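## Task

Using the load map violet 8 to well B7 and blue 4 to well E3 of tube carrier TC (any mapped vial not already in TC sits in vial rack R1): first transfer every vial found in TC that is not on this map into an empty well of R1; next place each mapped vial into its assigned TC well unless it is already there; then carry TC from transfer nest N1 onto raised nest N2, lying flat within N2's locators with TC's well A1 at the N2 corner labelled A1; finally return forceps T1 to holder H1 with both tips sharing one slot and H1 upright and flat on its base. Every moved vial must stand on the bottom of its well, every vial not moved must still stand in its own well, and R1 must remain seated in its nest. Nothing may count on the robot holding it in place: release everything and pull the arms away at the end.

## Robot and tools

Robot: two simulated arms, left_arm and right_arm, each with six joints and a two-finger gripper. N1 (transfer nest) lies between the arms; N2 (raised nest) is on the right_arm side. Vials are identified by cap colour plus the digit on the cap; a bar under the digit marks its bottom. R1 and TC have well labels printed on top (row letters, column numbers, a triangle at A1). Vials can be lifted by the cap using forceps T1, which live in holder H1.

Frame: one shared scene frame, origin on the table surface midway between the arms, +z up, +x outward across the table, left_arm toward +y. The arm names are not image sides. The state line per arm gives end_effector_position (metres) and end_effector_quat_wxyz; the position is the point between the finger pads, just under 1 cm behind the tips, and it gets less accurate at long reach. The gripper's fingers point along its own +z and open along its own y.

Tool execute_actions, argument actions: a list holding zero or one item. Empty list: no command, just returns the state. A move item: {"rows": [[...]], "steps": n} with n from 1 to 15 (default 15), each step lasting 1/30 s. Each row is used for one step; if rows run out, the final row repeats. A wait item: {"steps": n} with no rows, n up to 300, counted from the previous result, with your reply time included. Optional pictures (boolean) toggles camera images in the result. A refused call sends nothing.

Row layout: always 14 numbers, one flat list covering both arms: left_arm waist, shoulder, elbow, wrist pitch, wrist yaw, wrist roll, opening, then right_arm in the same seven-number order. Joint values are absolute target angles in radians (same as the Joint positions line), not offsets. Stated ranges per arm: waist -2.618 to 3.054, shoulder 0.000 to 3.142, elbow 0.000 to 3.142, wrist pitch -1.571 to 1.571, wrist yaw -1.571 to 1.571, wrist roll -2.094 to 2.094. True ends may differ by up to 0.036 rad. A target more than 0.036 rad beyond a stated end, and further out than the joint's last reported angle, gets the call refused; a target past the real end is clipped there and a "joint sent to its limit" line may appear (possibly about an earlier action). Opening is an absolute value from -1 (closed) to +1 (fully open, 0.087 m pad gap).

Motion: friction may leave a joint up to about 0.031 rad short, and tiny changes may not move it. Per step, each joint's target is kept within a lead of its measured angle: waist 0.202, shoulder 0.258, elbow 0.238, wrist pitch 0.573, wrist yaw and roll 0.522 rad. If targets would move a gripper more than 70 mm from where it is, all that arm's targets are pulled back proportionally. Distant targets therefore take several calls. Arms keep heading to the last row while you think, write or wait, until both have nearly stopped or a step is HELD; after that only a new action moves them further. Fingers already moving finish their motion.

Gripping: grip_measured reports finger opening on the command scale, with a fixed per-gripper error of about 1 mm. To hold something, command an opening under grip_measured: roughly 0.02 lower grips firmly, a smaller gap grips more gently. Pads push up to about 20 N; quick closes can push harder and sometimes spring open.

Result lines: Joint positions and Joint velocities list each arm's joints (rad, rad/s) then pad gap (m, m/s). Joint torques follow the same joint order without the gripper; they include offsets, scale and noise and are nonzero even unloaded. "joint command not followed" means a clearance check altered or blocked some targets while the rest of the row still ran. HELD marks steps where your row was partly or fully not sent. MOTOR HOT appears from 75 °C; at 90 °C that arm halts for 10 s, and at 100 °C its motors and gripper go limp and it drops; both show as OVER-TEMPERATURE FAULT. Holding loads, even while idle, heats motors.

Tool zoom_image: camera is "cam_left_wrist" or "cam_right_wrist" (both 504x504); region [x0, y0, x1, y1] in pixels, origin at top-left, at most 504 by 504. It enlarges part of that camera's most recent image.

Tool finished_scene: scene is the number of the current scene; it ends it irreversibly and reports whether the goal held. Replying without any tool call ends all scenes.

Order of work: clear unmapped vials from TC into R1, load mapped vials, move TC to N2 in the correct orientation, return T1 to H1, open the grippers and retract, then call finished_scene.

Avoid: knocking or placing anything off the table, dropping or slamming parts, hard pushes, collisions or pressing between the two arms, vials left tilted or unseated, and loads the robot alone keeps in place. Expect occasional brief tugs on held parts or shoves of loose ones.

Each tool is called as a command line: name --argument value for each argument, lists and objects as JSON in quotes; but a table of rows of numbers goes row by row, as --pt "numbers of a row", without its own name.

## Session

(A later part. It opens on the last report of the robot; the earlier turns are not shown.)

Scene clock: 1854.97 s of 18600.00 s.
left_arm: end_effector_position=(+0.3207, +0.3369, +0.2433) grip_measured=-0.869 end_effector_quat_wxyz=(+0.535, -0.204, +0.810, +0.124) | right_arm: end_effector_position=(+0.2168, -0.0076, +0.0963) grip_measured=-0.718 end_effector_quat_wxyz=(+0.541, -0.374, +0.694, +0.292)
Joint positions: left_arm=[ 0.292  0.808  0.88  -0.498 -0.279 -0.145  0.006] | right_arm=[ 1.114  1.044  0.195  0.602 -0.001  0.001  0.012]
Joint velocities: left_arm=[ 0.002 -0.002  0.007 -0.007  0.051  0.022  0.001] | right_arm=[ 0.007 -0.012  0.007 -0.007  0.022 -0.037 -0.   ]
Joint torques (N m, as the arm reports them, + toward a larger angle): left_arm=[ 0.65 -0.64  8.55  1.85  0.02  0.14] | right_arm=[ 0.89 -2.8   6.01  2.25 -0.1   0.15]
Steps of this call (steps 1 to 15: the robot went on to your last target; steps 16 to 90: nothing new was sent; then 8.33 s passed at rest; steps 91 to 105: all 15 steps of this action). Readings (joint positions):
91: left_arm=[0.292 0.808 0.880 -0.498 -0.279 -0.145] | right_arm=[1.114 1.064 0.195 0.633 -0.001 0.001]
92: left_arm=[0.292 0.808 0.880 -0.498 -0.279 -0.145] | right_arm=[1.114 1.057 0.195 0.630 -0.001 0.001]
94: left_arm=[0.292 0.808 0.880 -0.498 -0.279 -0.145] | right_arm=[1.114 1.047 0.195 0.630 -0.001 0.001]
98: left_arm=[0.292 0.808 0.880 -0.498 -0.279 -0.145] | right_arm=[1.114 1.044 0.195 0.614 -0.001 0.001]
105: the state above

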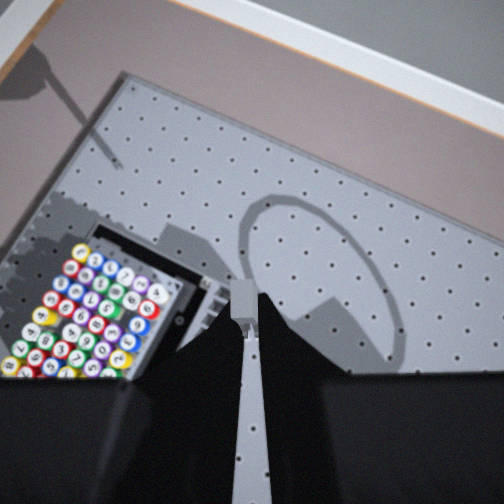

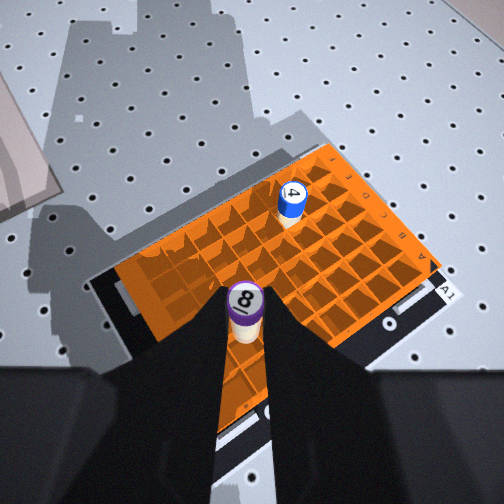

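execute_actions --actions '[{"rows":[[0.3,0.8,0.9,-0.5,-0.28,-0.147,-0.87,1.124,1.01,0.19,0.6,-0.01,0.01,-0.74],[0.3,0.8,0.9,-0.5,-0.28,-0.147,-0.87,1.124,0.99,0.19,0.6,-0.01,0.01,-0.74],[0.3,0.8,0.9,-0.5,-0.28,-0.147,-0.87,1.124,0.98,0.19,0.59,-0.01,0.01,-0.74],[0.3,0.8,0.9,-0.5,-0.28,-0.147,-0.87,1.124,0.967,0.19,0.575,-0.01,0.01,-0.74],[0.3,0.8,0.9,-0.5,-0.28,-0.147,-0.87,1.124,0.967,0.19,0.56,-0.01,0.01,-0.74],[0.3,0.8,0.9,-0.5,-0.28,-0.147,-0.87,1.124,0.967,0.19,0.545,-0.01,0.01,-0.74],[0.3,0.8,0.9,-0.5,-0.28,-0.147,-0.87,1.124,0.967,0.19,0.53,-0.01,0.01,-0.74]],"steps":15}]' --pictures false

execute_actions --actions '[{"steps":10}]'

zoom_image --camera "cam_right_wrist" --region '[110, 200, 330, 420]'

Scene clock: 1874.50 s of 18600.00 s.
left_arm: end_effector_position=(+0.3207, +0.3369, +0.2433) grip_measured=-0.869 end_effector_quat_wxyz=(+0.535, -0.204, +0.810, +0.124) | right_arm: end_effector_position=(+0.2138, -0.0121, +0.1014) grip_measured=-0.718 end_effector_quat_wxyz=(+0.542, -0.374, +0.694, +0.293)
Joint positions: left_arm=[ 0.292  0.808  0.88  -0.498 -0.279 -0.145  0.006] | right_arm=[ 1.114  0.979  0.195  0.54  -0.001  0.001  0.012]
Joint velocities: left_arm=[ 0.002 -0.007 -0.002  0.037  0.037 -0.022 -0.001] | right_arm=[-0.002 -0.012 -0.002 -0.022 -0.125  0.037  0.001]
Joint torques (N m, as the arm reports them, + toward a larger angle): left_arm=[ 0.65 -0.65  8.55  1.85  0.02  0.14] | right_arm=[ 0.88 -2.43  6.21  2.48 -0.11  0.15]
Steps of this call (steps 1 to 15: the robot went on to your last target; steps 16 to 90: nothing new was sent; then 16.03 s passed at rest; steps 91 to 105: all 15 steps of this action). Readings (joint positions):
91: left_arm=[0.292 0.808 0.880 -0.498 -0.279 -0.145] | right_arm=[1.114 1.041 0.195 0.601 -0.001 0.001]
92: left_arm=[0.292 0.808 0.880 -0.498 -0.279 -0.145] | right_arm=[1.114 1.032 0.195 0.598 -0.001 0.001]
94: left_arm=[0.292 0.808 0.880 -0.498 -0.279 -0.145] | right_arm=[1.114 1.005 0.195 0.592 -0.001 0.001]
98: left_arm=[0.292 0.808 0.880 -0.498 -0.279 -0.145] | right_arm=[1.114 0.979 0.195 0.572 -0.001 0.001]
105: the state above

Scene clock: 1874.83 s of 18600.00 s.
left_arm: end_effector_position=(+0.3207, +0.3369, +0.2433) grip_measured=-0.869 end_effector_quat_wxyz=(+0.535, -0.204, +0.810, +0.124) | right_arm: end_effector_position=(+0.2135, -0.0126, +0.1001) grip_measured=-0.718 end_effector_quat_wxyz=(+0.540, -0.375, +0.695, +0.292)
Joint positions: left_arm=[ 0.292  0.808  0.88  -0.498 -0.279 -0.145  0.006] | right_arm=[ 1.114  0.979  0.195  0.534 -0.001  0.001  0.012]
Joint velocities: left_arm=[-0.002 -0.002  0.007 -0.051  0.051  0.007  0.001] | right_arm=[-0.007  0.012 -0.002 -0.095  0.007  0.022  0.001]
Joint torques (N m, as the arm reports them, + toward a larger angle): left_arm=[ 0.66 -0.66  8.56  1.85  0.02  0.15] | right_arm=[ 0.89 -2.42  6.21  2.48 -0.1   0.15]
Steps of this call (steps 1 to 10: the robot went on to your last target). Readings (joint positions):
1: left_arm=[0.292 0.808 0.880 -0.498 -0.279 -0.145] | right_arm=[1.114 0.979 0.195 0.539 -0.001 0.001]
2: left_arm=[0.292 0.808 0.880 -0.498 -0.279 -0.145] | right_arm=[1.114 0.979 0.195 0.538 -0.001 0.001]
4: left_arm=[0.292 0.808 0.880 -0.498 -0.279 -0.145] | right_arm=[1.114 0.979 0.195 0.536 -0.001 0.001]
8: left_arm=[0.292 0.808 0.880 -0.498 -0.279 -0.145] | right_arm=[1.114 0.979 0.195 0.535 -0.001 0.001]
10: the state above

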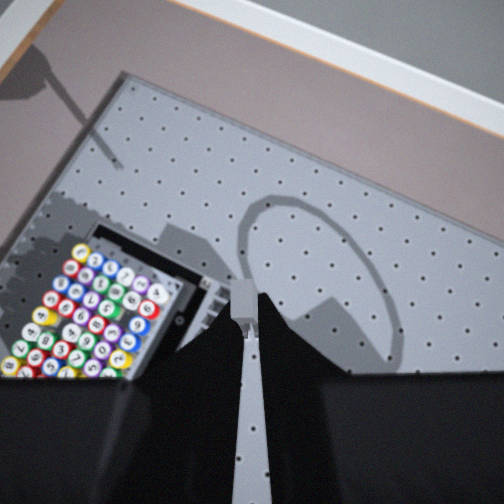

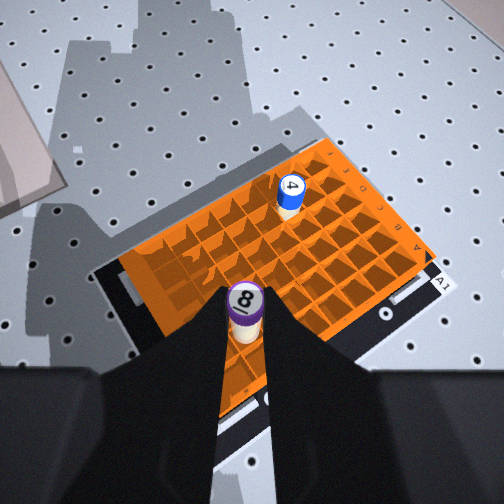

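Region (110, 200, 330, 420) of cam_right_wrist's 504x504 image, scaled by 2.291, with more detail than that image has.

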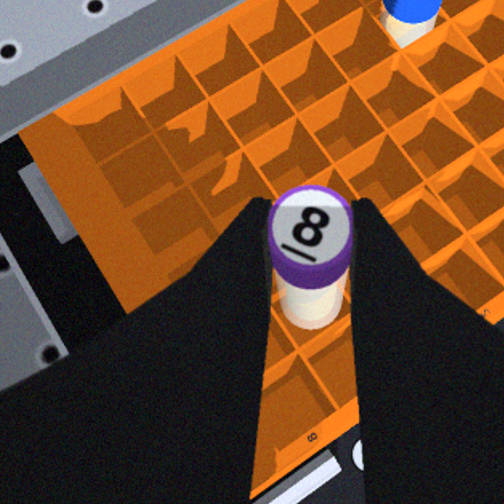

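execute_actions --actions '[{"rows":[[0.3,0.8,0.9,-0.5,-0.28,-0.147,-0.87,1.124,0.995,0.19,0.55,-0.01,0.01,-0.74],[0.3,0.8,0.9,-0.5,-0.28,-0.147,-0.87,1.124,1.0,0.19,0.56,-0.01,0.01,-0.74],[0.3,0.8,0.9,-0.5,-0.28,-0.147,-0.87,1.124,1.005,0.19,0.57,-0.01,0.01,-0.74],[0.3,0.8,0.9,-0.5,-0.28,-0.147,-0.87,1.124,1.01,0.19,0.57,-0.01,0.01,-0.74],[0.3,0.8,0.9,-0.5,-0.28,-0.147,-0.87,1.124,1.015,0.19,0.57,-0.01,0.01,-0.74],[0.3,0.8,0.9,-0.5,-0.28,-0.147,-0.87,1.124,1.02,0.19,0.57,-0.01,0.01,-0.74],[0.3,0.8,0.9,-0.5,-0.28,-0.147,-0.87,1.124,1.025,0.19,0.57,-0.01,0.01,-0.74],[0.3,0.8,0.9,-0.5,-0.28,-0.147,-0.87,1.124,1.03,0.19,0.57,-0.01,0.01,-0.74]],"steps":15}]'

zoom_image --camera "cam_right_wrist" --region '[110, 200, 330, 420]'

Scene clock: 1886.07 s of 18600.00 s.
left_arm: end_effector_position=(+0.3207, +0.3369, +0.2433) grip_measured=-0.869 end_effector_quat_wxyz=(+0.535, -0.204, +0.810, +0.124) | right_arm: end_effector_position=(+0.2133, -0.0125, +0.0899) grip_measured=-0.718 end_effector_quat_wxyz=(+0.528, -0.379, +0.704, +0.286)
Joint positions: left_arm=[ 0.292  0.808  0.88  -0.498 -0.279 -0.145  0.006] | right_arm=[ 1.114  1.018  0.195  0.541 -0.002  0.001  0.012]
Joint velocities: left_arm=[-0.002 -0.017 -0.012  0.037 -0.022 -0.051  0.001] | right_arm=[-0.007 -0.002  0.007 -0.022 -0.022 -0.037  0.   ]
Joint torques (N m, as the arm reports them, + toward a larger angle): left_arm=[ 0.65 -0.66  8.56  1.85  0.02  0.14] | right_arm=[ 0.88 -0.86  6.09  2.86 -0.09  0.15]
Steps of this call (steps 1 to 15: the robot went on to your last target; steps 16 to 90: nothing new was sent; then 7.73 s passed at rest; steps 91 to 105: all 15 steps of this action). Readings (joint positions):
91: left_arm=[0.292 0.808 0.880 -0.498 -0.279 -0.145] | right_arm=[1.114 0.979 0.195 0.533 -0.001 0.001]
92: left_arm=[0.292 0.808 0.880 -0.498 -0.279 -0.145] | right_arm=[1.114 0.981 0.195 0.534 -0.001 0.001]
94: left_arm=[0.292 0.808 0.880 -0.498 -0.279 -0.145] | right_arm=[1.114 0.989 0.195 0.536 -0.001 0.001]
98: left_arm=[0.292 0.808 0.880 -0.498 -0.279 -0.145] | right_arm=[1.114 1.010 0.195 0.539 -0.002 0.001]
105: the state above

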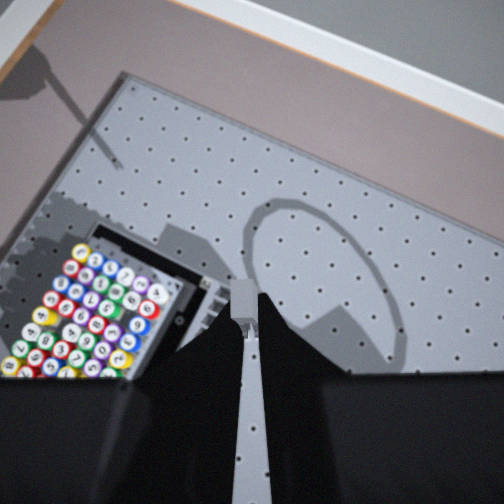

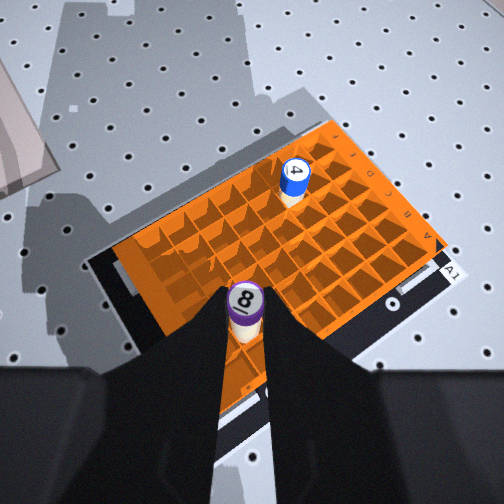

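Region (110, 200, 330, 420) of cam_right_wrist's 504x504 image, scaled by 2.291, with more detail than that image has.

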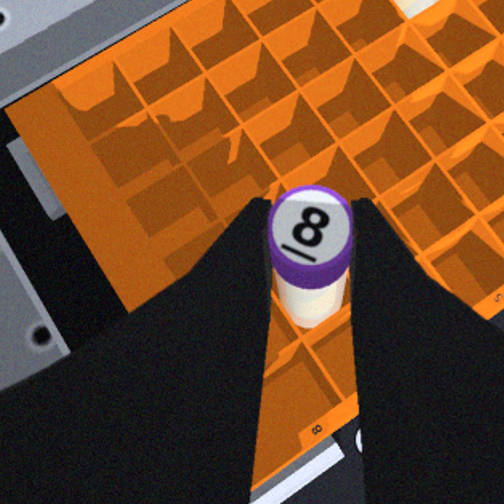

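execute_actions --actions '[{"rows":[[0.3,0.8,0.9,-0.5,-0.28,-0.147,-0.87,1.124,1.034,0.172,0.585,-0.01,0.01,-0.74],[0.3,0.8,0.9,-0.5,-0.28,-0.147,-0.87,1.124,1.038,0.17,0.595,-0.01,0.01,-0.74],[0.3,0.8,0.9,-0.5,-0.28,-0.147,-0.87,1.124,1.042,0.168,0.603,-0.01,0.01,-0.74],[0.3,0.8,0.9,-0.5,-0.28,-0.147,-0.87,1.124,1.046,0.166,0.61,-0.01,0.01,-0.74],[0.3,0.8,0.9,-0.5,-0.28,-0.147,-0.87,1.124,1.05,0.164,0.617,-0.01,0.01,-0.74],[0.3,0.8,0.9,-0.5,-0.28,-0.147,-0.87,1.124,1.054,0.162,0.623,-0.01,0.01,-0.74],[0.3,0.8,0.9,-0.5,-0.28,-0.147,-0.87,1.124,1.058,0.16,0.63,-0.01,0.01,-0.74],[0.3,0.8,0.9,-0.5,-0.28,-0.147,-0.87,1.124,1.062,0.158,0.636,-0.01,0.01,-0.74],[0.3,0.8,0.9,-0.5,-0.28,-0.147,-0.87,1.124,1.066,0.156,0.642,-0.01,0.01,-0.74],[0.3,0.8,0.9,-0.5,-0.28,-0.147,-0.87,1.124,1.07,0.154,0.648,-0.01,0.01,-0.74],[0.3,0.8,0.9,-0.5,-0.28,-0.147,-0.87,1.124,1.074,0.152,0.654,-0.01,0.01,-0.74],[0.3,0.8,0.9,-0.5,-0.28,-0.147,-0.87,1.124,1.078,0.15,0.66,-0.01,0.01,-0.74],[0.3,0.8,0.9,-0.5,-0.28,-0.147,-0.87,1.124,1.082,0.149,0.664,-0.01,0.01,-0.74],[0.3,0.8,0.9,-0.5,-0.28,-0.147,-0.87,1.124,1.086,0.148,0.664,-0.01,0.01,-0.74],[0.3,0.8,0.9,-0.5,-0.28,-0.147,-0.87,1.124,1.089,0.147,0.664,-0.01,0.01,-0.74]],"steps":15}]' --pictures false

execute_actions --actions '[{"steps":10}]'

Scene clock: 1905.03 s of 18600.00 s.
left_arm: end_effector_position=(+0.3207, +0.3369, +0.2433) grip_measured=-0.869 end_effector_quat_wxyz=(+0.535, -0.204, +0.810, +0.124) | right_arm: end_effector_position=(+0.2133, -0.0124, +0.0799) grip_measured=-0.718 end_effector_quat_wxyz=(+0.528, -0.380, +0.704, +0.286)
Joint positions: left_arm=[ 0.292  0.808  0.88  -0.498 -0.279 -0.145  0.006] | right_arm=[ 1.114  1.072  0.167  0.622 -0.003  0.001  0.012]
Joint velocities: left_arm=[ 0.007  0.017 -0.012 -0.051 -0.066  0.051 -0.001] | right_arm=[-0.007  0.095 -0.042  0.066  0.007  0.081  0.   ]
Joint torques (N m, as the arm reports them, + toward a larger angle): left_arm=[ 0.66 -0.65  8.56  1.85  0.02  0.15] | right_arm=[ 0.88 -1.11  4.81  2.84 -0.09  0.14]
Steps of this call (steps 1 to 15: the robot went on to your last target; steps 16 to 90: nothing new was sent; then 15.47 s passed at rest; steps 91 to 105: all 15 steps of this action). Readings (joint positions):
91: left_arm=[0.292 0.808 0.880 -0.498 -0.279 -0.145] | right_arm=[1.114 1.018 0.195 0.543 -0.002 0.001]
92: left_arm=[0.292 0.808 0.880 -0.498 -0.279 -0.145] | right_arm=[1.114 1.020 0.195 0.546 -0.002 0.001]
94: left_arm=[0.292 0.808 0.880 -0.498 -0.279 -0.145] | right_arm=[1.114 1.028 0.193 0.558 -0.002 0.001]
98: left_arm=[0.292 0.808 0.880 -0.498 -0.279 -0.145] | right_arm=[1.114 1.044 0.179 0.583 -0.003 0.001]
105: the state above

Scene clock: 1905.37 s of 18600.00 s.
left_arm: end_effector_position=(+0.3207, +0.3369, +0.2433) grip_measured=-0.869 end_effector_quat_wxyz=(+0.535, -0.204, +0.810, +0.124) | right_arm: end_effector_position=(+0.2134, -0.0123, +0.0792) grip_measured=-0.718 end_effector_quat_wxyz=(+0.528, -0.380, +0.704, +0.286)
Joint positions: left_arm=[ 0.292  0.808  0.88  -0.498 -0.279 -0.145  0.006] | right_arm=[ 1.114  1.078  0.164  0.631 -0.003  0.001  0.012]
Joint velocities: left_arm=[-0.007  0.002 -0.002  0.007  0.022  0.007 -0.   ] | right_arm=[ 0.017  0.002  0.002  0.007  0.022 -0.051 -0.001]
Joint torques (N m, as the arm reports them, + toward a larger angle): left_arm=[ 0.65 -0.66  8.55  1.85  0.02  0.14] | right_arm=[ 0.88 -1.05  4.84  2.91 -0.09  0.14]
Steps of this call (steps 1 to 10: the robot went on to your last target). Readings (joint positions):
1: left_arm=[0.292 0.808 0.880 -0.498 -0.279 -0.145] | right_arm=[1.114 1.075 0.166 0.625 -0.003 0.001]
2: left_arm=[0.292 0.808 0.880 -0.498 -0.279 -0.145] | right_arm=[1.114 1.077 0.166 0.627 -0.003 0.001]
4: left_arm=[0.292 0.808 0.880 -0.498 -0.279 -0.145] | right_arm=[1.114 1.078 0.165 0.629 -0.003 0.001]
8: left_arm=[0.292 0.808 0.880 -0.498 -0.279 -0.145] | right_arm=[1.114 1.078 0.164 0.631 -0.003 0.001]
10: the state above

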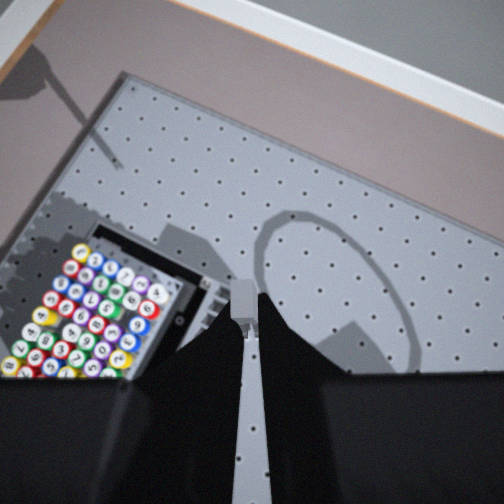

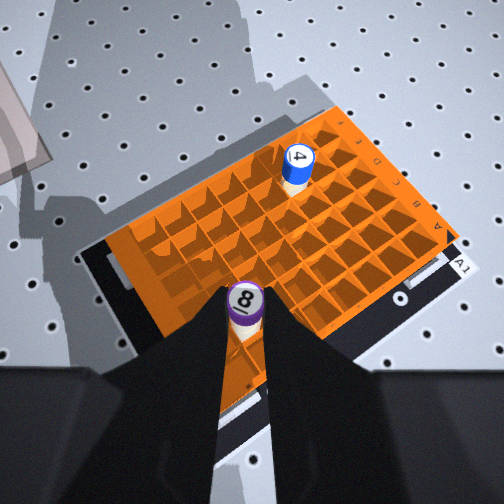

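execute_actions --actions '[{"rows":[[0.3,0.8,0.9,-0.5,-0.28,-0.147,-0.87,1.124,1.093,0.142,0.68,-0.01,0.01,-0.74],[0.3,0.8,0.9,-0.5,-0.28,-0.147,-0.87,1.124,1.098,0.14,0.69,-0.01,0.01,-0.74],[0.3,0.8,0.9,-0.5,-0.28,-0.147,-0.87,1.124,1.102,0.138,0.7,-0.01,0.01,-0.74],[0.3,0.8,0.9,-0.5,-0.28,-0.147,-0.87,1.124,1.107,0.136,0.707,-0.01,0.01,-0.74],[0.3,0.8,0.9,-0.5,-0.28,-0.147,-0.87,1.124,1.111,0.134,0.714,-0.01,0.01,-0.74],[0.3,0.8,0.9,-0.5,-0.28,-0.147,-0.87,1.124,1.116,0.132,0.721,-0.01,0.01,-0.74],[0.3,0.8,0.9,-0.5,-0.28,-0.147,-0.87,1.124,1.12,0.13,0.728,-0.01,0.01,-0.74],[0.3,0.8,0.9,-0.5,-0.28,-0.147,-0.87,1.124,1.125,0.128,0.735,-0.01,0.01,-0.74],[0.3,0.8,0.9,-0.5,-0.28,-0.147,-0.87,1.124,1.129,0.126,0.742,-0.01,0.01,-0.74],[0.3,0.8,0.9,-0.5,-0.28,-0.147,-0.87,1.124,1.134,0.124,0.749,-0.01,0.01,-0.74],[0.3,0.8,0.9,-0.5,-0.28,-0.147,-0.87,1.124,1.138,0.122,0.756,-0.01,0.01,-0.74],[0.3,0.8,0.9,-0.5,-0.28,-0.147,-0.87,1.124,1.143,0.12,0.76,-0.01,0.01,-0.74],[0.3,0.8,0.9,-0.5,-0.28,-0.147,-0.87,1.124,1.147,0.119,0.76,-0.01,0.01,-0.74],[0.3,0.8,0.9,-0.5,-0.28,-0.147,-0.87,1.124,1.151,0.118,0.76,-0.01,0.01,-0.74],[0.3,0.8,0.9,-0.5,-0.28,-0.147,-0.87,1.124,1.154,0.118,0.76,-0.01,0.01,-0.74]],"steps":15}]' --pictures false

execute_actions --actions '[{"steps":10}]'

Scene clock: 1921.77 s of 18600.00 s.
left_arm: end_effector_position=(+0.3207, +0.3369, +0.2433) grip_measured=-0.869 end_effector_quat_wxyz=(+0.535, -0.204, +0.810, +0.124) | right_arm: end_effector_position=(+0.2133, -0.0124, +0.0702) grip_measured=-0.718 end_effector_quat_wxyz=(+0.528, -0.379, +0.703, +0.286)
Joint positions: left_arm=[ 0.292  0.808  0.88  -0.498 -0.279 -0.145  0.006] | right_arm=[ 1.114  1.137  0.138  0.718 -0.003  0.001  0.012]
Joint velocities: left_arm=[ 0.022 -0.012 -0.007  0.007 -0.037  0.022  0.001] | right_arm=[-0.022  0.105 -0.032  0.037  0.081  0.022  0.001]
Joint torques (N m, as the arm reports them, + toward a larger angle): left_arm=[ 0.64 -0.66  8.56  1.85  0.02  0.15] | right_arm=[ 0.89 -1.16  4.45  2.85 -0.09  0.15]
Steps of this call (steps 1 to 15: the robot went on to your last target; steps 16 to 90: nothing new was sent; then 12.90 s passed at rest; steps 91 to 105: all 15 steps of this action). Readings (joint positions):
91: left_arm=[0.292 0.808 0.880 -0.498 -0.279 -0.145] | right_arm=[1.114 1.078 0.164 0.633 -0.003 0.001]
92: left_arm=[0.292 0.808 0.880 -0.498 -0.279 -0.145] | right_arm=[1.114 1.080 0.164 0.637 -0.003 0.001]
94: left_arm=[0.292 0.808 0.880 -0.498 -0.279 -0.145] | right_arm=[1.114 1.088 0.162 0.651 -0.003 0.001]
98: left_arm=[0.292 0.808 0.880 -0.498 -0.279 -0.145] | right_arm=[1.114 1.107 0.149 0.678 -0.003 0.001]
105: the state above

Scene clock: 1922.10 s of 18600.00 s.
left_arm: end_effector_position=(+0.3207, +0.3369, +0.2433) grip_measured=-0.869 end_effector_quat_wxyz=(+0.535, -0.204, +0.810, +0.124) | right_arm: end_effector_position=(+0.2134, -0.0122, +0.0696) grip_measured=-0.718 end_effector_quat_wxyz=(+0.529, -0.379, +0.703, +0.287)
Joint positions: left_arm=[ 0.292  0.808  0.88  -0.498 -0.279 -0.145  0.006] | right_arm=[ 1.114  1.143  0.136  0.727 -0.003  0.001  0.012]
Joint velocities: left_arm=[-0.017  0.007 -0.007 -0.051 -0.007 -0.007  0.   ] | right_arm=[ 0.002  0.002 -0.022  0.007 -0.066 -0.066 -0.001]
Joint torques (N m, as the arm reports them, + toward a larger angle): left_arm=[ 0.66 -0.66  8.55  1.85  0.02  0.14] | right_arm=[ 0.89 -1.24  4.48  2.9  -0.09  0.15]
Steps of this call (steps 1 to 10: the robot went on to your last target). Readings (joint positions):
1: left_arm=[0.292 0.808 0.880 -0.498 -0.279 -0.145] | right_arm=[1.114 1.140 0.137 0.721 -0.003 0.001]
2: left_arm=[0.292 0.808 0.880 -0.498 -0.279 -0.145] | right_arm=[1.114 1.142 0.137 0.723 -0.003 0.001]
4: left_arm=[0.292 0.808 0.880 -0.498 -0.279 -0.145] | right_arm=[1.114 1.143 0.136 0.725 -0.003 0.001]
8: left_arm=[0.292 0.808 0.880 -0.498 -0.279 -0.145] | right_arm=[1.114 1.143 0.136 0.727 -0.003 0.001]
10: the state above

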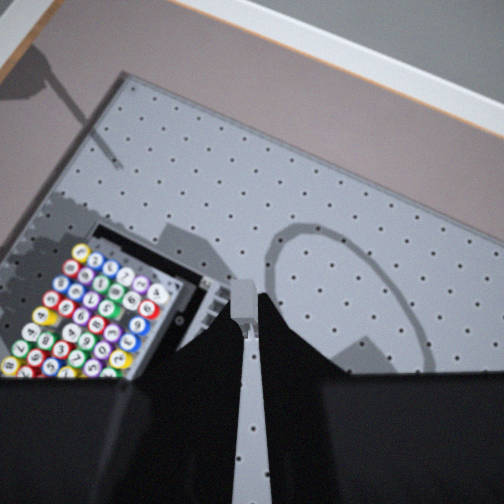

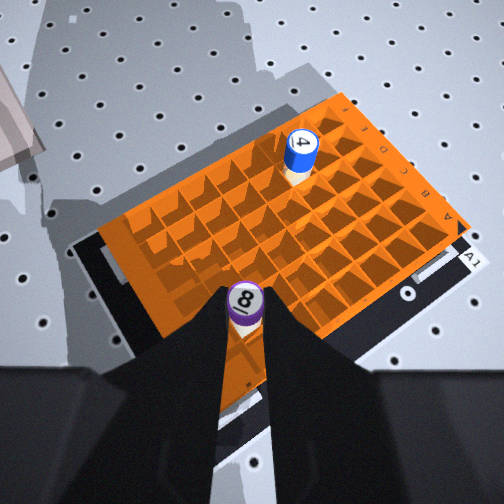

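A little more with q2, then release.

execute_actions --actions '[{"rows":[[0.3,0.8,0.9,-0.5,-0.28,-0.147,-0.87,1.124,1.16,0.118,0.765,-0.01,0.01,-0.74],[0.3,0.8,0.9,-0.5,-0.28,-0.147,-0.87,1.124,1.165,0.118,0.765,-0.01,0.01,-0.74],[0.3,0.8,0.9,-0.5,-0.28,-0.147,-0.87,1.124,1.17,0.118,0.765,-0.01,0.01,-0.74]],"steps":12}]' --pictures false

execute_actions --actions '[{"rows":[[0.3,0.8,0.9,-0.5,-0.28,-0.147,-0.87,1.124,1.16,0.13,0.75,-0.01,0.01,-0.71],[0.3,0.8,0.9,-0.5,-0.28,-0.147,-0.87,1.124,1.16,0.13,0.75,-0.01,0.01,-0.68],[0.3,0.8,0.9,-0.5,-0.28,-0.147,-0.87,1.124,1.16,0.13,0.75,-0.01,0.01,-0.6],[0.3,0.8,0.9,-0.5,-0.28,-0.147,-0.87,1.124,1.16,0.13,0.75,-0.01,0.01,-0.4]],"steps":15}]'

Scene clock: 1931.73 s of 18600.00 s.
left_arm: end_effector_position=(+0.3207, +0.3369, +0.2433) grip_measured=-0.869 end_effector_quat_wxyz=(+0.535, -0.204, +0.810, +0.124) | right_arm: end_effector_position=(+0.2136, -0.0119, +0.0675) grip_measured=-0.718 end_effector_quat_wxyz=(+0.527, -0.380, +0.704, +0.286)
Joint positions: left_arm=[ 0.292  0.808  0.88  -0.498 -0.279 -0.145  0.006] | right_arm=[ 1.114  1.158  0.136  0.737 -0.003  0.001  0.012]
Joint velocities: left_arm=[-0.007  0.007  0.007 -0.095 -0.037 -0.007 -0.   ] | right_arm=[-0.017  0.007 -0.012 -0.037 -0.051  0.022 -0.   ]
Joint torques (N m, as the arm reports them, + toward a larger angle): left_arm=[ 0.65 -0.66  8.56  1.85  0.03  0.15] | right_arm=[ 0.89 -1.18  4.4   2.85 -0.09  0.15]
Steps of this call (steps 1 to 15: the robot went on to your last target; steps 16 to 90: nothing new was sent; then 6.23 s passed at rest; steps 91 to 102: all 12 steps of this action). Readings (joint positions):
91: left_arm=[0.292 0.808 0.880 -0.498 -0.279 -0.145] | right_arm=[1.114 1.144 0.136 0.728 -0.003 0.001]
92: left_arm=[0.292 0.808 0.880 -0.498 -0.279 -0.145] | right_arm=[1.114 1.146 0.136 0.730 -0.003 0.001]
94: left_arm=[0.292 0.808 0.880 -0.498 -0.279 -0.145] | right_arm=[1.114 1.155 0.136 0.733 -0.003 0.001]
98: left_arm=[0.292 0.808 0.880 -0.498 -0.279 -0.145] | right_arm=[1.114 1.158 0.136 0.737 -0.003 0.001]
102: the state above

Scene clock: 1932.23 s of 18600.00 s.
left_arm: end_effector_position=(+0.3207, +0.3369, +0.2433) grip_measured=-0.869 end_effector_quat_wxyz=(+0.535, -0.204, +0.810, +0.124) | right_arm: end_effector_position=(+0.2136, -0.0119, +0.0675) grip_measured=-0.400 end_effector_quat_wxyz=(+0.527, -0.380, +0.704, +0.286)
Joint positions: left_arm=[ 0.292  0.808  0.88  -0.498 -0.279 -0.145  0.006] | right_arm=[ 1.114  1.158  0.136  0.737 -0.003  0.001  0.026]
Joint velocities: left_arm=[ 0.012 -0.007  0.012 -0.007 -0.022 -0.051 -0.001] | right_arm=[ 0.002  0.007  0.007  0.066 -0.081 -0.007  0.   ]
Joint torques (N m, as the arm reports them, + toward a larger angle): left_arm=[ 0.65 -0.65  8.55  1.85  0.02  0.14] | right_arm=[ 0.89 -1.93  5.39  2.66 -0.09  0.15]
Steps of this call (steps 1 to 15: all 15 steps of this action). Readings (joint positions):
1: left_arm=[0.292 0.808 0.880 -0.498 -0.279 -0.145] | right_arm=[1.114 1.158 0.136 0.737 -0.003 0.001]
2: left_arm=[0.292 0.808 0.880 -0.498 -0.279 -0.145] | right_arm=[1.114 1.158 0.136 0.737 -0.003 0.001]
4: left_arm=[0.292 0.808 0.880 -0.498 -0.279 -0.145] | right_arm=[1.114 1.158 0.136 0.737 -0.003 0.001]
8: left_arm=[0.292 0.808 0.880 -0.498 -0.279 -0.145] | right_arm=[1.114 1.158 0.136 0.737 -0.003 0.001]
15: the state above

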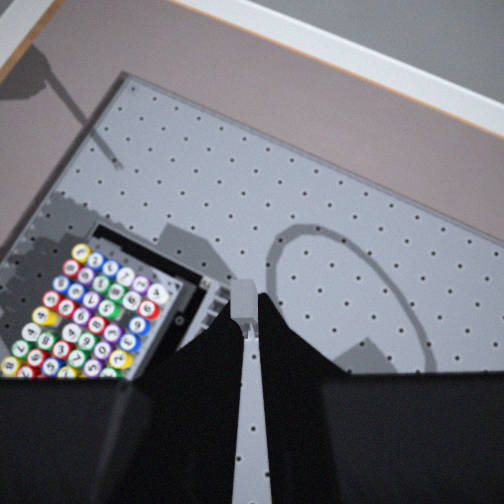

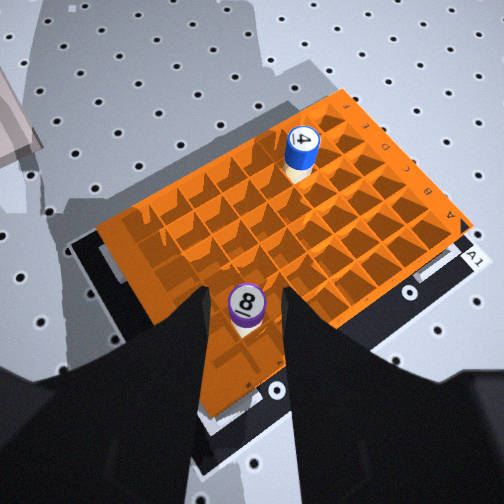

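execute_actions --actions '[{"rows":[[0.32,0.8,0.9,-0.5,-0.25,-0.13,-0.87,1.124,1.16,0.17,0.78,-0.01,0.01,-0.4],[0.345,0.8,0.9,-0.5,-0.21,-0.11,-0.87,1.124,1.16,0.19,0.8,-0.01,0.01,-0.4],[0.37,0.8,0.9,-0.5,-0.17,-0.09,-0.87,1.124,1.16,0.21,0.82,-0.01,0.01,-0.4],[0.395,0.8,0.9,-0.5,-0.13,-0.07,-0.87,1.124,1.16,0.23,0.84,-0.01,0.01,-0.4],[0.42,0.8,0.9,-0.5,-0.09,-0.05,-0.87,1.124,1.16,0.25,0.86,-0.01,0.01,-0.4],[0.445,0.8,0.9,-0.5,-0.05,-0.03,-0.87,1.124,1.17,0.27,0.88,-0.01,0.01,-0.4],[0.47,0.8,0.9,-0.5,-0.01,-0.01,-0.87,1.124,1.18,0.29,0.9,-0.01,0.01,-0.4],[0.495,0.8,0.9,-0.5,0.03,0.01,-0.87,1.13,1.19,0.31,0.92,-0.01,0.01,-0.4],[0.52,0.8,0.9,-0.5,0.07,0.03,-0.87,1.14,1.2,0.33,0.94,-0.01,0.01,-0.4],[0.545,0.8,0.9,-0.5,0.11,0.05,-0.87,1.15,1.22,0.35,0.96,-0.01,0.01,-0.4],[0.57,0.8,0.9,-0.5,0.15,0.07,-0.87,1.16,1.24,0.37,0.98,-0.01,0.01,-0.4],[0.595,0.8,0.9,-0.5,0.19,0.09,-0.87,1.17,1.26,0.39,1.0,-0.01,0.01,-0.4],[0.62,0.8,0.9,-0.5,0.23,0.11,-0.87,1.18,1.28,0.41,1.02,-0.01,0.01,-0.4],[0.645,0.8,0.9,-0.5,0.27,0.13,-0.87,1.19,1.3,0.43,1.04,-0.01,0.01,-0.4],[0.67,0.8,0.9,-0.5,0.31,0.15,-0.87,1.2,1.32,0.45,1.06,-0.01,0.01,-0.4]],"steps":15}]' --pictures false

execute_actions --actions '[{"rows":[[0.695,0.8,0.89,-0.5,0.35,0.17,-0.87,1.21,1.34,0.47,1.07,-0.01,0.01,-0.4],[0.72,0.8,0.88,-0.5,0.39,0.19,-0.87,1.22,1.36,0.49,1.08,-0.01,0.01,-0.4],[0.745,0.8,0.87,-0.5,0.43,0.21,-0.87,1.23,1.38,0.51,1.09,-0.01,0.01,-0.4],[0.77,0.8,0.86,-0.5,0.47,0.23,-0.87,1.24,1.4,0.53,1.1,-0.01,0.01,-0.4],[0.795,0.8,0.85,-0.5,0.51,0.25,-0.87,1.25,1.42,0.55,1.11,-0.01,0.01,-0.4],[0.82,0.8,0.84,-0.5,0.55,0.27,-0.87,1.26,1.44,0.57,1.12,-0.01,0.01,-0.4],[0.85,0.79,0.83,-0.5,0.59,0.29,-0.87,1.27,1.46,0.59,1.13,-0.01,0.01,-0.4],[0.88,0.79,0.82,-0.5,0.63,0.31,-0.87,1.27,1.48,0.61,1.14,-0.01,0.01,-0.4],[0.91,0.78,0.81,-0.5,0.67,0.33,-0.87,1.27,1.5,0.63,1.15,-0.01,0.01,-0.4],[0.94,0.78,0.8,-0.5,0.71,0.35,-0.87,1.27,1.52,0.65,1.16,-0.01,0.01,-0.4],[0.97,0.77,0.78,-0.5,0.75,0.37,-0.87,1.27,1.54,0.67,1.17,-0.01,0.01,-0.4],[1.0,0.77,0.76,-0.5,0.79,0.39,-0.87,1.27,1.56,0.69,1.18,-0.01,0.01,-0.4],[1.03,0.76,0.74,-0.5,0.82,0.41,-0.87,1.27,1.58,0.7,1.19,-0.01,0.01,-0.4],[1.05,0.76,0.72,-0.5,0.85,0.43,-0.87,1.27,1.6,0.7,1.2,-0.01,0.01,-0.4],[1.064,0.76,0.7,-0.5,0.867,0.446,-0.87,1.27,1.6,0.7,1.2,-0.01,0.01,-0.4]],"steps":15}]' --pictures false

execute_actions --actions '[{"steps":20}]'

Scene clock: 1962.93 s of 18600.00 s.
left_arm: end_effector_position=(+0.3107, +0.3654, +0.2414) grip_measured=-0.869 end_effector_quat_wxyz=(+0.535, -0.143, +0.827, +0.094) | right_arm: end_effector_position=(+0.2364, +0.0642, +0.1921) grip_measured=-0.400 end_effector_quat_wxyz=(+0.634, -0.340, +0.589, +0.367)
Joint positions: left_arm=[ 0.623  0.808  0.88  -0.498  0.141  0.066  0.006] | right_arm=[ 1.171  1.277  0.395  0.955 -0.003  0.002  0.026]
Joint velocities: left_arm=[ 0.706  0.007  0.002 -0.037  1.092  0.535  0.   ] | right_arm=[ 0.286  0.603  0.535  0.535 -0.095  0.051  0.001]
Joint torques (N m, as the arm reports them, + toward a larger angle): left_arm=[ 0.34 -0.71  8.57  1.87  0.17  0.21] | right_arm=[ 0.96 -2.91  8.    2.76 -0.06  0.14]
Steps of this call (steps 1 to 15: the robot went on to your last target; steps 16 to 90: nothing new was sent; then 27.20 s passed at rest; steps 91 to 105: all 15 steps of this action). Readings (joint positions):
91: left_arm=[0.296 0.808 0.880 -0.498 -0.275 -0.143] | right_arm=[1.114 1.158 0.136 0.738 -0.003 0.001]
92: left_arm=[0.307 0.808 0.880 -0.498 -0.263 -0.138] | right_arm=[1.114 1.158 0.139 0.739 -0.003 0.001]
94: left_arm=[0.348 0.808 0.880 -0.498 -0.226 -0.119] | right_arm=[1.114 1.158 0.163 0.746 -0.003 0.001]
98: left_arm=[0.448 0.808 0.880 -0.498 -0.114 -0.062] | right_arm=[1.114 1.166 0.249 0.809 -0.003 0.001]
105: the state above

Scene clock: 1963.43 s of 18600.00 s.
left_arm: end_effector_position=(+0.2832, +0.3758, +0.2128) grip_measured=-0.869 end_effector_quat_wxyz=(+0.559, -0.046, +0.827, +0.032) | right_arm: end_effector_position=(+0.2364, +0.1485, +0.2419) grip_measured=-0.400 end_effector_quat_wxyz=(+0.663, -0.333, +0.520, +0.425)
Joint positions: left_arm=[ 1.027  0.778  0.757 -0.499  0.72   0.362  0.006] | right_arm=[ 1.26   1.574  0.674  1.141 -0.005  0.002  0.026]
Joint velocities: left_arm=[ 0.598 -0.1   -0.54  -0.066  0.886  0.491 -0.001] | right_arm=[ 0.002  0.364  0.139  0.256  0.022 -0.081 -0.   ]
Joint torques (N m, as the arm reports them, + toward a larger angle): left_arm=[-0.07 -0.68  5.36  1.67  0.36  0.17] | right_arm=[ 0.92 -5.54  7.45  2.64 -0.07  0.15]
Steps of this call (steps 1 to 15: all 15 steps of this action). Readings (joint positions):
1: left_arm=[0.648 0.808 0.880 -0.498 0.179 0.085] | right_arm=[1.181 1.298 0.414 0.973 -0.003 0.002]
2: left_arm=[0.673 0.808 0.880 -0.498 0.218 0.104] | right_arm=[1.191 1.318 0.434 0.988 -0.003 0.002]
4: left_arm=[0.723 0.808 0.880 -0.498 0.296 0.143] | right_arm=[1.211 1.359 0.473 1.015 -0.003 0.002]
8: left_arm=[0.827 0.807 0.865 -0.498 0.456 0.223] | right_arm=[1.250 1.440 0.553 1.063 -0.004 0.002]
15: the state above

Scene clock: 1964.10 s of 18600.00 s.
left_arm: end_effector_position=(+0.2828, +0.3605, +0.2025) grip_measured=-0.869 end_effector_quat_wxyz=(+0.568, -0.002, +0.823, -0.004) | right_arm: end_effector_position=(+0.2375, +0.1509, +0.2395) grip_measured=-0.400 end_effector_quat_wxyz=(+0.664, -0.331, +0.517, +0.426)
Joint positions: left_arm=[ 1.056  0.777  0.716 -0.509  0.852  0.44   0.006] | right_arm=[ 1.26   1.597  0.676  1.169 -0.005  0.002  0.026]
Joint velocities: left_arm=[ 0.012  0.007 -0.002  0.051  0.051 -0.066  0.001] | right_arm=[-0.017  0.002  0.002 -0.095 -0.007 -0.037  0.001]
Joint torques (N m, as the arm reports them, + toward a larger angle): left_arm=[ 0.72 -0.92  6.    1.69  0.43  0.24] | right_arm=[ 0.89 -5.64  7.95  2.69 -0.07  0.14]
Steps of this call (steps 1 to 20: the robot went on to your last target). Readings (joint positions):
1: left_arm=[1.043 0.777 0.741 -0.500 0.746 0.377] | right_arm=[1.260 1.585 0.676 1.146 -0.005 0.002]
2: left_arm=[1.051 0.777 0.728 -0.503 0.766 0.390] | right_arm=[1.260 1.591 0.676 1.149 -0.005 0.002]
4: left_arm=[1.056 0.777 0.717 -0.509 0.796 0.408] | right_arm=[1.260 1.597 0.676 1.151 -0.005 0.002]
8: left_arm=[1.056 0.777 0.716 -0.509 0.831 0.428] | right_arm=[1.260 1.597 0.676 1.162 -0.005 0.002]
20: the state above

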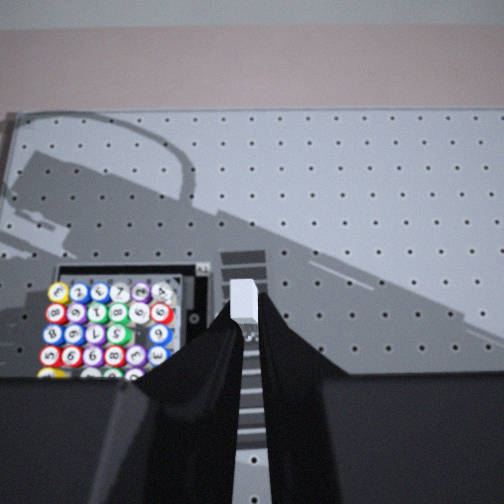

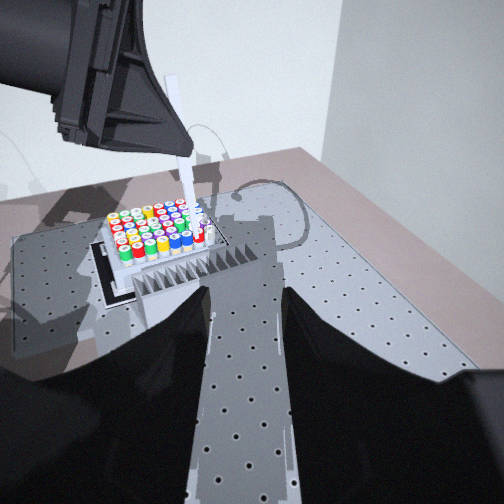

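execute_actions --actions '[{"rows":[[1.07,0.76,0.68,-0.47,0.867,0.446,-0.87,1.3,1.6,0.7,1.2,-0.01,0.01,-0.4],[1.07,0.76,0.665,-0.45,0.867,0.446,-0.87,1.33,1.6,0.7,1.2,-0.01,0.01,-0.4],[1.07,0.76,0.65,-0.43,0.867,0.446,-0.87,1.35,1.6,0.7,1.2,-0.01,0.01,-0.4],[1.07,0.76,0.635,-0.41,0.867,0.446,-0.87,1.35,1.6,0.7,1.2,-0.01,0.01,-0.4],[1.07,0.76,0.62,-0.395,0.867,0.446,-0.87,1.35,1.6,0.7,1.2,-0.01,0.01,-0.4]],"steps":15}]' --pictures false

execute_actions --actions '[{"steps":10}]'

Scene clock: 1976.47 s of 18600.00 s.
left_arm: end_effector_position=(+0.2846, +0.3645, +0.1845) grip_measured=-0.869 end_effector_quat_wxyz=(+0.571, -0.001, +0.821, -0.000) | right_arm: end_effector_position=(+0.1992, +0.1667, +0.2396) grip_measured=-0.400 end_effector_quat_wxyz=(+0.645, -0.354, +0.502, +0.455)
Joint positions: left_arm=[ 1.061  0.777  0.638 -0.423  0.855  0.441  0.006] | right_arm=[ 1.346  1.597  0.676  1.169 -0.009  0.002  0.026]
Joint velocities: left_arm=[ 0.002  0.002  0.017  0.037 -0.081 -0.022  0.001] | right_arm=[-0.002 -0.012 -0.002  0.007 -0.037  0.022 -0.001]
Joint torques (N m, as the arm reports them, + toward a larger angle): left_arm=[ 0.75 -1.03  5.92  1.79  0.41  0.21] | right_arm=[ 0.46 -5.63  7.95  2.69 -0.03  0.14]
Steps of this call (steps 1 to 15: the robot went on to your last target; steps 16 to 90: nothing new was sent; then 8.87 s passed at rest; steps 91 to 105: all 15 steps of this action). Readings (joint positions):
91: left_arm=[1.056 0.777 0.715 -0.506 0.854 0.441] | right_arm=[1.263 1.597 0.676 1.169 -0.004 0.002]
92: left_arm=[1.058 0.777 0.709 -0.496 0.855 0.441] | right_arm=[1.273 1.597 0.676 1.169 -0.003 0.002]
94: left_arm=[1.061 0.777 0.687 -0.472 0.855 0.441] | right_arm=[1.311 1.597 0.676 1.169 -0.003 0.002]
98: left_arm=[1.061 0.777 0.642 -0.444 0.855 0.441] | right_arm=[1.346 1.597 0.676 1.169 -0.009 0.002]
105: the state above

Scene clock: 1976.80 s of 18600.00 s.
left_arm: end_effector_position=(+0.2851, +0.3652, +0.1855) grip_measured=-0.869 end_effector_quat_wxyz=(+0.572, +0.000, +0.820, +0.002) | right_arm: end_effector_position=(+0.1992, +0.1667, +0.2396) grip_measured=-0.400 end_effector_quat_wxyz=(+0.645, -0.354, +0.502, +0.455)
Joint positions: left_arm=[ 1.061  0.777  0.638 -0.417  0.855  0.441  0.006] | right_arm=[ 1.346  1.597  0.676  1.169 -0.009  0.002  0.026]
Joint velocities: left_arm=[ 0.002 -0.042 -0.007 -0.037 -0.007 -0.022 -0.   ] | right_arm=[-0.002  0.002 -0.002  0.007  0.051  0.051 -0.   ]
Joint torques (N m, as the arm reports them, + toward a larger angle): left_arm=[ 0.75 -1.03  5.91  1.77  0.41  0.21] | right_arm=[ 0.43 -5.64  7.95  2.69 -0.02  0.14]
Steps of this call (steps 1 to 10: the robot went on to your last target). Readings (joint positions):
1: left_arm=[1.061 0.777 0.638 -0.421 0.855 0.441] | right_arm=[1.346 1.597 0.676 1.169 -0.009 0.002]
2: left_arm=[1.061 0.777 0.638 -0.420 0.855 0.441] | right_arm=[1.346 1.597 0.676 1.169 -0.009 0.002]
4: left_arm=[1.061 0.777 0.638 -0.419 0.855 0.441] | right_arm=[1.346 1.597 0.676 1.169 -0.009 0.002]
8: left_arm=[1.061 0.777 0.638 -0.417 0.855 0.441] | right_arm=[1.346 1.597 0.676 1.169 -0.009 0.002]
10: the state above

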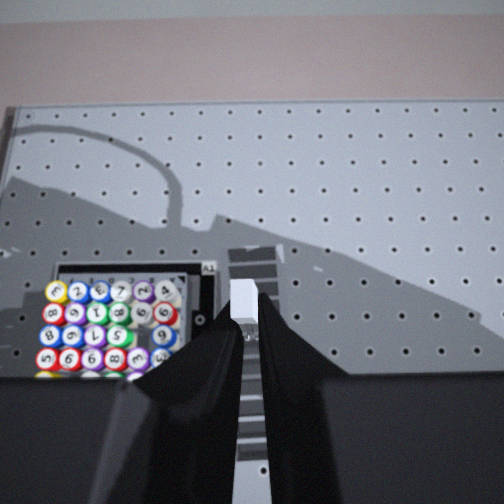

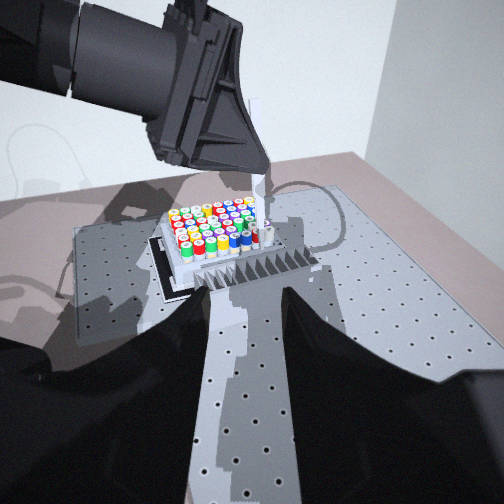

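zoom_image --camera "cam_right_wrist" --region '[190, 170, 340, 320]'

zoom_image --camera "cam_left_wrist" --region '[190, 240, 320, 370]'

Region (190, 170, 340, 320) of cam_right_wrist's 504x504 image, scaled by 3.360, with more detail than that image has.

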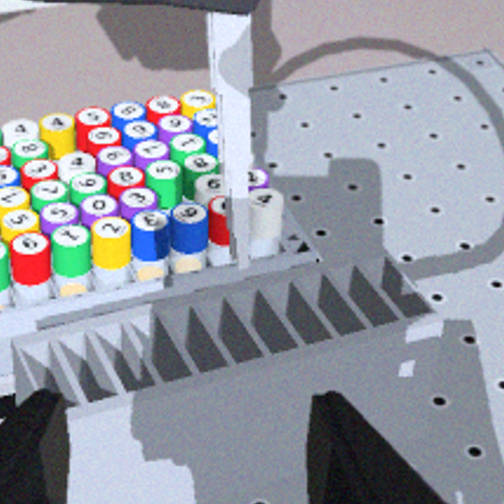

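Region (190, 240, 320, 370) of cam_left_wrist's 504x504 image, scaled by 3.877, with more detail than that image has.

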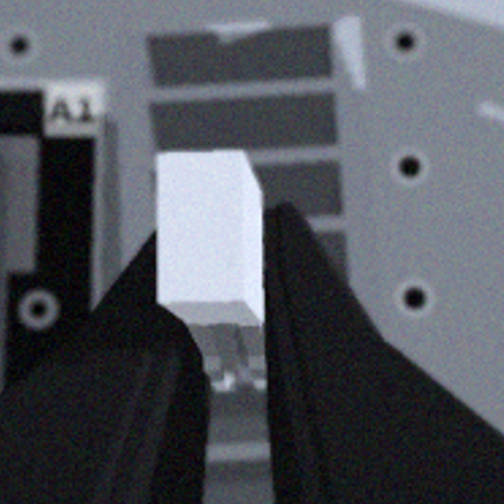

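execute_actions --actions '[{"rows":[[1.07,0.76,0.605,-0.375,0.867,0.446,-0.87,1.35,1.6,0.7,1.2,-0.01,0.01,-0.4],[1.07,0.76,0.595,-0.36,0.867,0.446,-0.87,1.35,1.6,0.7,1.2,-0.01,0.01,-0.4],[1.07,0.76,0.585,-0.345,0.867,0.446,-0.87,1.35,1.6,0.7,1.2,-0.01,0.01,-0.4],[1.07,0.76,0.575,-0.345,0.867,0.446,-0.87,1.35,1.6,0.7,1.2,-0.01,0.01,-0.4],[1.07,0.76,0.565,-0.345,0.867,0.446,-0.87,1.35,1.6,0.7,1.2,-0.01,0.01,-0.4]],"steps":15}]' --pictures false

execute_actions --actions '[{"steps":8}]'

zoom_image --camera "cam_right_wrist" --region '[210, 210, 310, 310]'

zoom_image --camera "cam_left_wrist" --region '[190, 240, 320, 370]'

Scene clock: 1992.80 s of 18600.00 s.
left_arm: end_effector_position=(+0.2853, +0.3651, +0.1710) grip_measured=-0.869 end_effector_quat_wxyz=(+0.571, -0.001, +0.821, -0.001) | right_arm: end_effector_position=(+0.1992, +0.1667, +0.2396) grip_measured=-0.400 end_effector_quat_wxyz=(+0.645, -0.354, +0.502, +0.455)
Joint positions: left_arm=[ 1.061  0.777  0.585 -0.369  0.856  0.441  0.006] | right_arm=[ 1.346  1.597  0.676  1.169 -0.009  0.002  0.026]
Joint velocities: left_arm=[-0.007 -0.007  0.012  0.066  0.051  0.066 -0.001] | right_arm=[ 0.012 -0.007  0.002 -0.007  0.037  0.022 -0.001]
Joint torques (N m, as the arm reports them, + toward a larger angle): left_arm=[ 0.77 -1.05  5.82  1.79  0.41  0.21] | right_arm=[ 0.43 -5.63  7.95  2.69 -0.02  0.14]
Steps of this call (steps 1 to 15: the robot went on to your last target; steps 16 to 90: nothing new was sent; then 12.50 s passed at rest; steps 91 to 105: all 15 steps of this action). Readings (joint positions):
91: left_arm=[1.061 0.777 0.638 -0.414 0.855 0.441] | right_arm=[1.346 1.597 0.676 1.169 -0.009 0.002]
92: left_arm=[1.061 0.777 0.635 -0.406 0.856 0.441] | right_arm=[1.346 1.597 0.676 1.169 -0.009 0.002]
94: left_arm=[1.061 0.777 0.620 -0.387 0.856 0.441] | right_arm=[1.346 1.597 0.676 1.169 -0.009 0.002]
98: left_arm=[1.061 0.777 0.588 -0.377 0.856 0.441] | right_arm=[1.346 1.597 0.676 1.169 -0.009 0.002]
105: the state above

Scene clock: 1993.07 s of 18600.00 s.
left_arm: end_effector_position=(+0.2855, +0.3654, +0.1714) grip_measured=-0.869 end_effector_quat_wxyz=(+0.571, -0.000, +0.821, +0.000) | right_arm: end_effector_position=(+0.1992, +0.1667, +0.2396) grip_measured=-0.400 end_effector_quat_wxyz=(+0.645, -0.354, +0.502, +0.455)
Joint positions: left_arm=[ 1.061  0.777  0.585 -0.367  0.856  0.441  0.006] | right_arm=[ 1.346  1.597  0.676  1.169 -0.009  0.002  0.026]
Joint velocities: left_arm=[-0.007  0.012 -0.022 -0.007  0.037  0.022 -0.001] | right_arm=[ 0.002 -0.002  0.002 -0.022  0.022  0.051 -0.001]
Joint torques (N m, as the arm reports them, + toward a larger angle): left_arm=[ 0.76 -1.06  5.83  1.79  0.41  0.21] | right_arm=[ 0.43 -5.63  7.95  2.69 -0.02  0.14]
Steps of this call (steps 1 to 8: the robot went on to your last target). Readings (joint positions):
1: left_arm=[1.061 0.777 0.585 -0.369 0.856 0.441] | right_arm=[1.346 1.597 0.676 1.169 -0.009 0.002]
2: left_arm=[1.061 0.777 0.585 -0.368 0.856 0.441] | right_arm=[1.346 1.597 0.676 1.169 -0.009 0.002]
4: left_arm=[1.061 0.777 0.585 -0.367 0.856 0.441] | right_arm=[1.346 1.597 0.676 1.169 -0.009 0.002]
8: the state above

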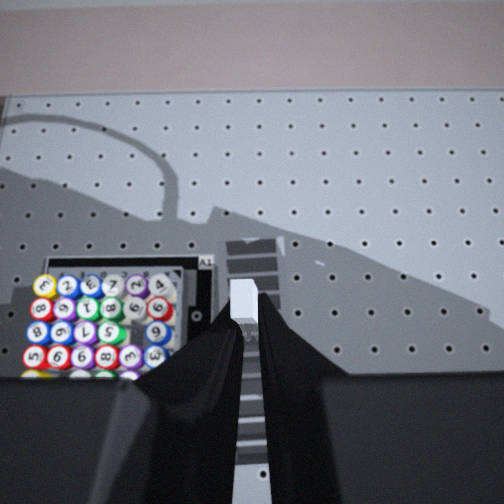

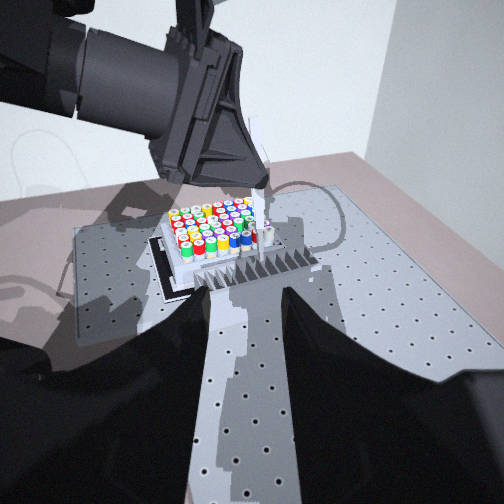

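Region (210, 210, 310, 310) of cam_right_wrist's 504x504 image, scaled by 5.040, with more detail than that image has.

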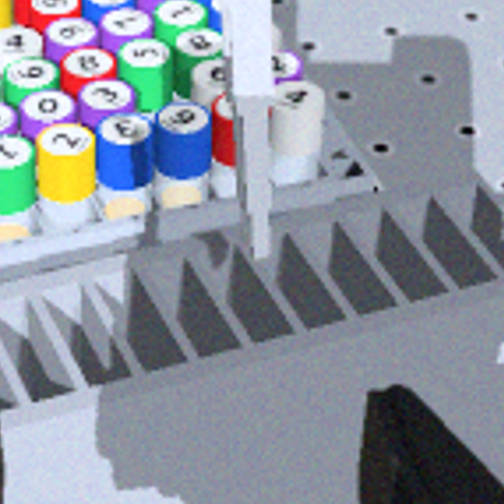

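Region (190, 240, 320, 370) of cam_left_wrist's 504x504 image, scaled by 3.877, with more detail than that image has.

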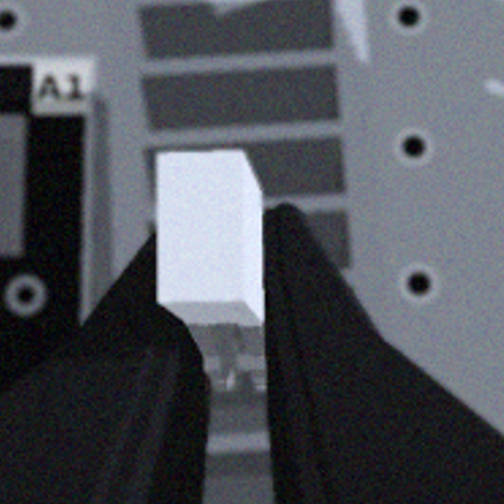

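execute_actions --actions '[{"rows":[[1.045,0.76,0.565,-0.335,0.867,0.446,-0.87,1.35,1.6,0.7,1.2,-0.01,0.01,-0.4],[1.032,0.76,0.55,-0.33,0.867,0.446,-0.87,1.35,1.6,0.7,1.2,-0.01,0.01,-0.4]],"steps":15}]'

zoom_image --camera "cam_right_wrist" --region '[210, 210, 310, 310]'

zoom_image --camera "cam_left_wrist" --region '[190, 240, 320, 370]'

Scene clock: 2019.90 s of 18600.00 s.
left_arm: end_effector_position=(+0.2890, +0.3624, +0.1737) grip_measured=-0.869 end_effector_quat_wxyz=(+0.575, +0.011, +0.818, -0.001) | right_arm: end_effector_position=(+0.1992, +0.1667, +0.2396) grip_measured=-0.400 end_effector_quat_wxyz=(+0.645, -0.354, +0.502, +0.455)
Joint positions: left_arm=[ 1.041  0.777  0.585 -0.352  0.856  0.441  0.006] | right_arm=[ 1.346  1.597  0.676  1.169 -0.009  0.002  0.026]
Joint velocities: left_arm=[-0.007 -0.007 -0.012  0.022 -0.037 -0.037 -0.001] | right_arm=[-0.007 -0.007 -0.007  0.007 -0.007 -0.051  0.   ]
Joint torques (N m, as the arm reports them, + toward a larger angle): left_arm=[-0.69 -1.07  4.82  1.8   0.4   0.21] | right_arm=[ 0.43 -5.63  7.95  2.69 -0.02  0.14]
Steps of this call (steps 1 to 15: the robot went on to your last target; steps 16 to 90: nothing new was sent; then 23.33 s passed at rest; steps 91 to 105: all 15 steps of this action). Readings (joint positions):
91: left_arm=[1.060 0.777 0.585 -0.365 0.856 0.441] | right_arm=[1.346 1.597 0.676 1.169 -0.009 0.002]
92: left_arm=[1.055 0.777 0.585 -0.363 0.856 0.441] | right_arm=[1.346 1.597 0.676 1.169 -0.009 0.002]
94: left_arm=[1.044 0.777 0.585 -0.358 0.856 0.441] | right_arm=[1.346 1.597 0.676 1.169 -0.009 0.002]
98: left_arm=[1.041 0.777 0.585 -0.354 0.856 0.441] | right_arm=[1.346 1.597 0.676 1.169 -0.009 0.002]
105: the state above

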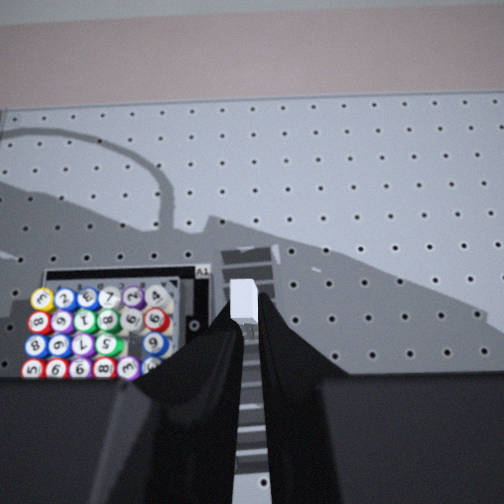

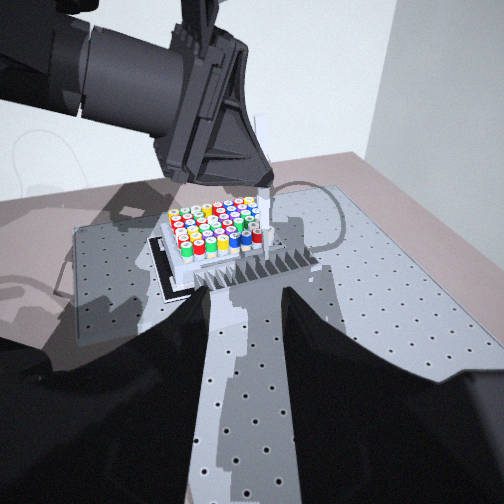

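Region (210, 210, 310, 310) of cam_right_wrist's 504x504 image, scaled by 5.040, with more detail than that image has.

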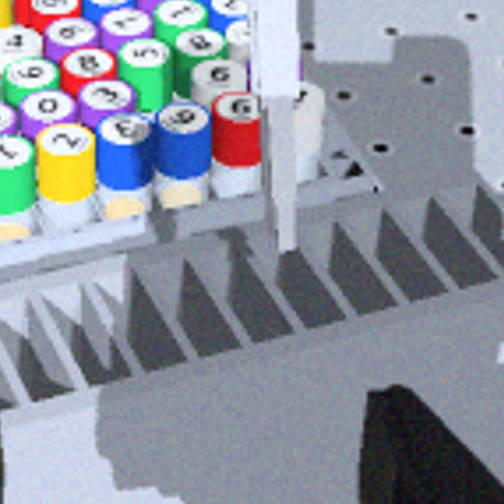

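Region (190, 240, 320, 370) of cam_left_wrist's 504x504 image, scaled by 3.877, with more detail than that image has.

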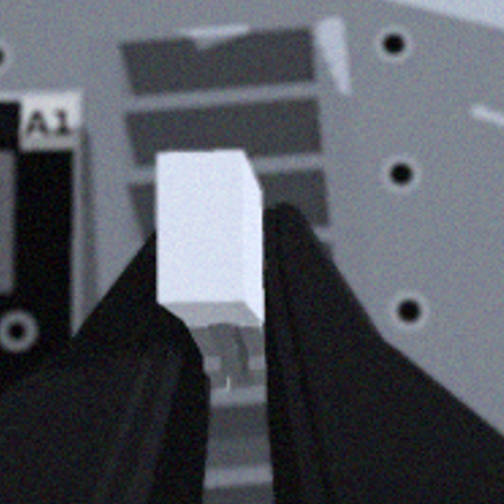

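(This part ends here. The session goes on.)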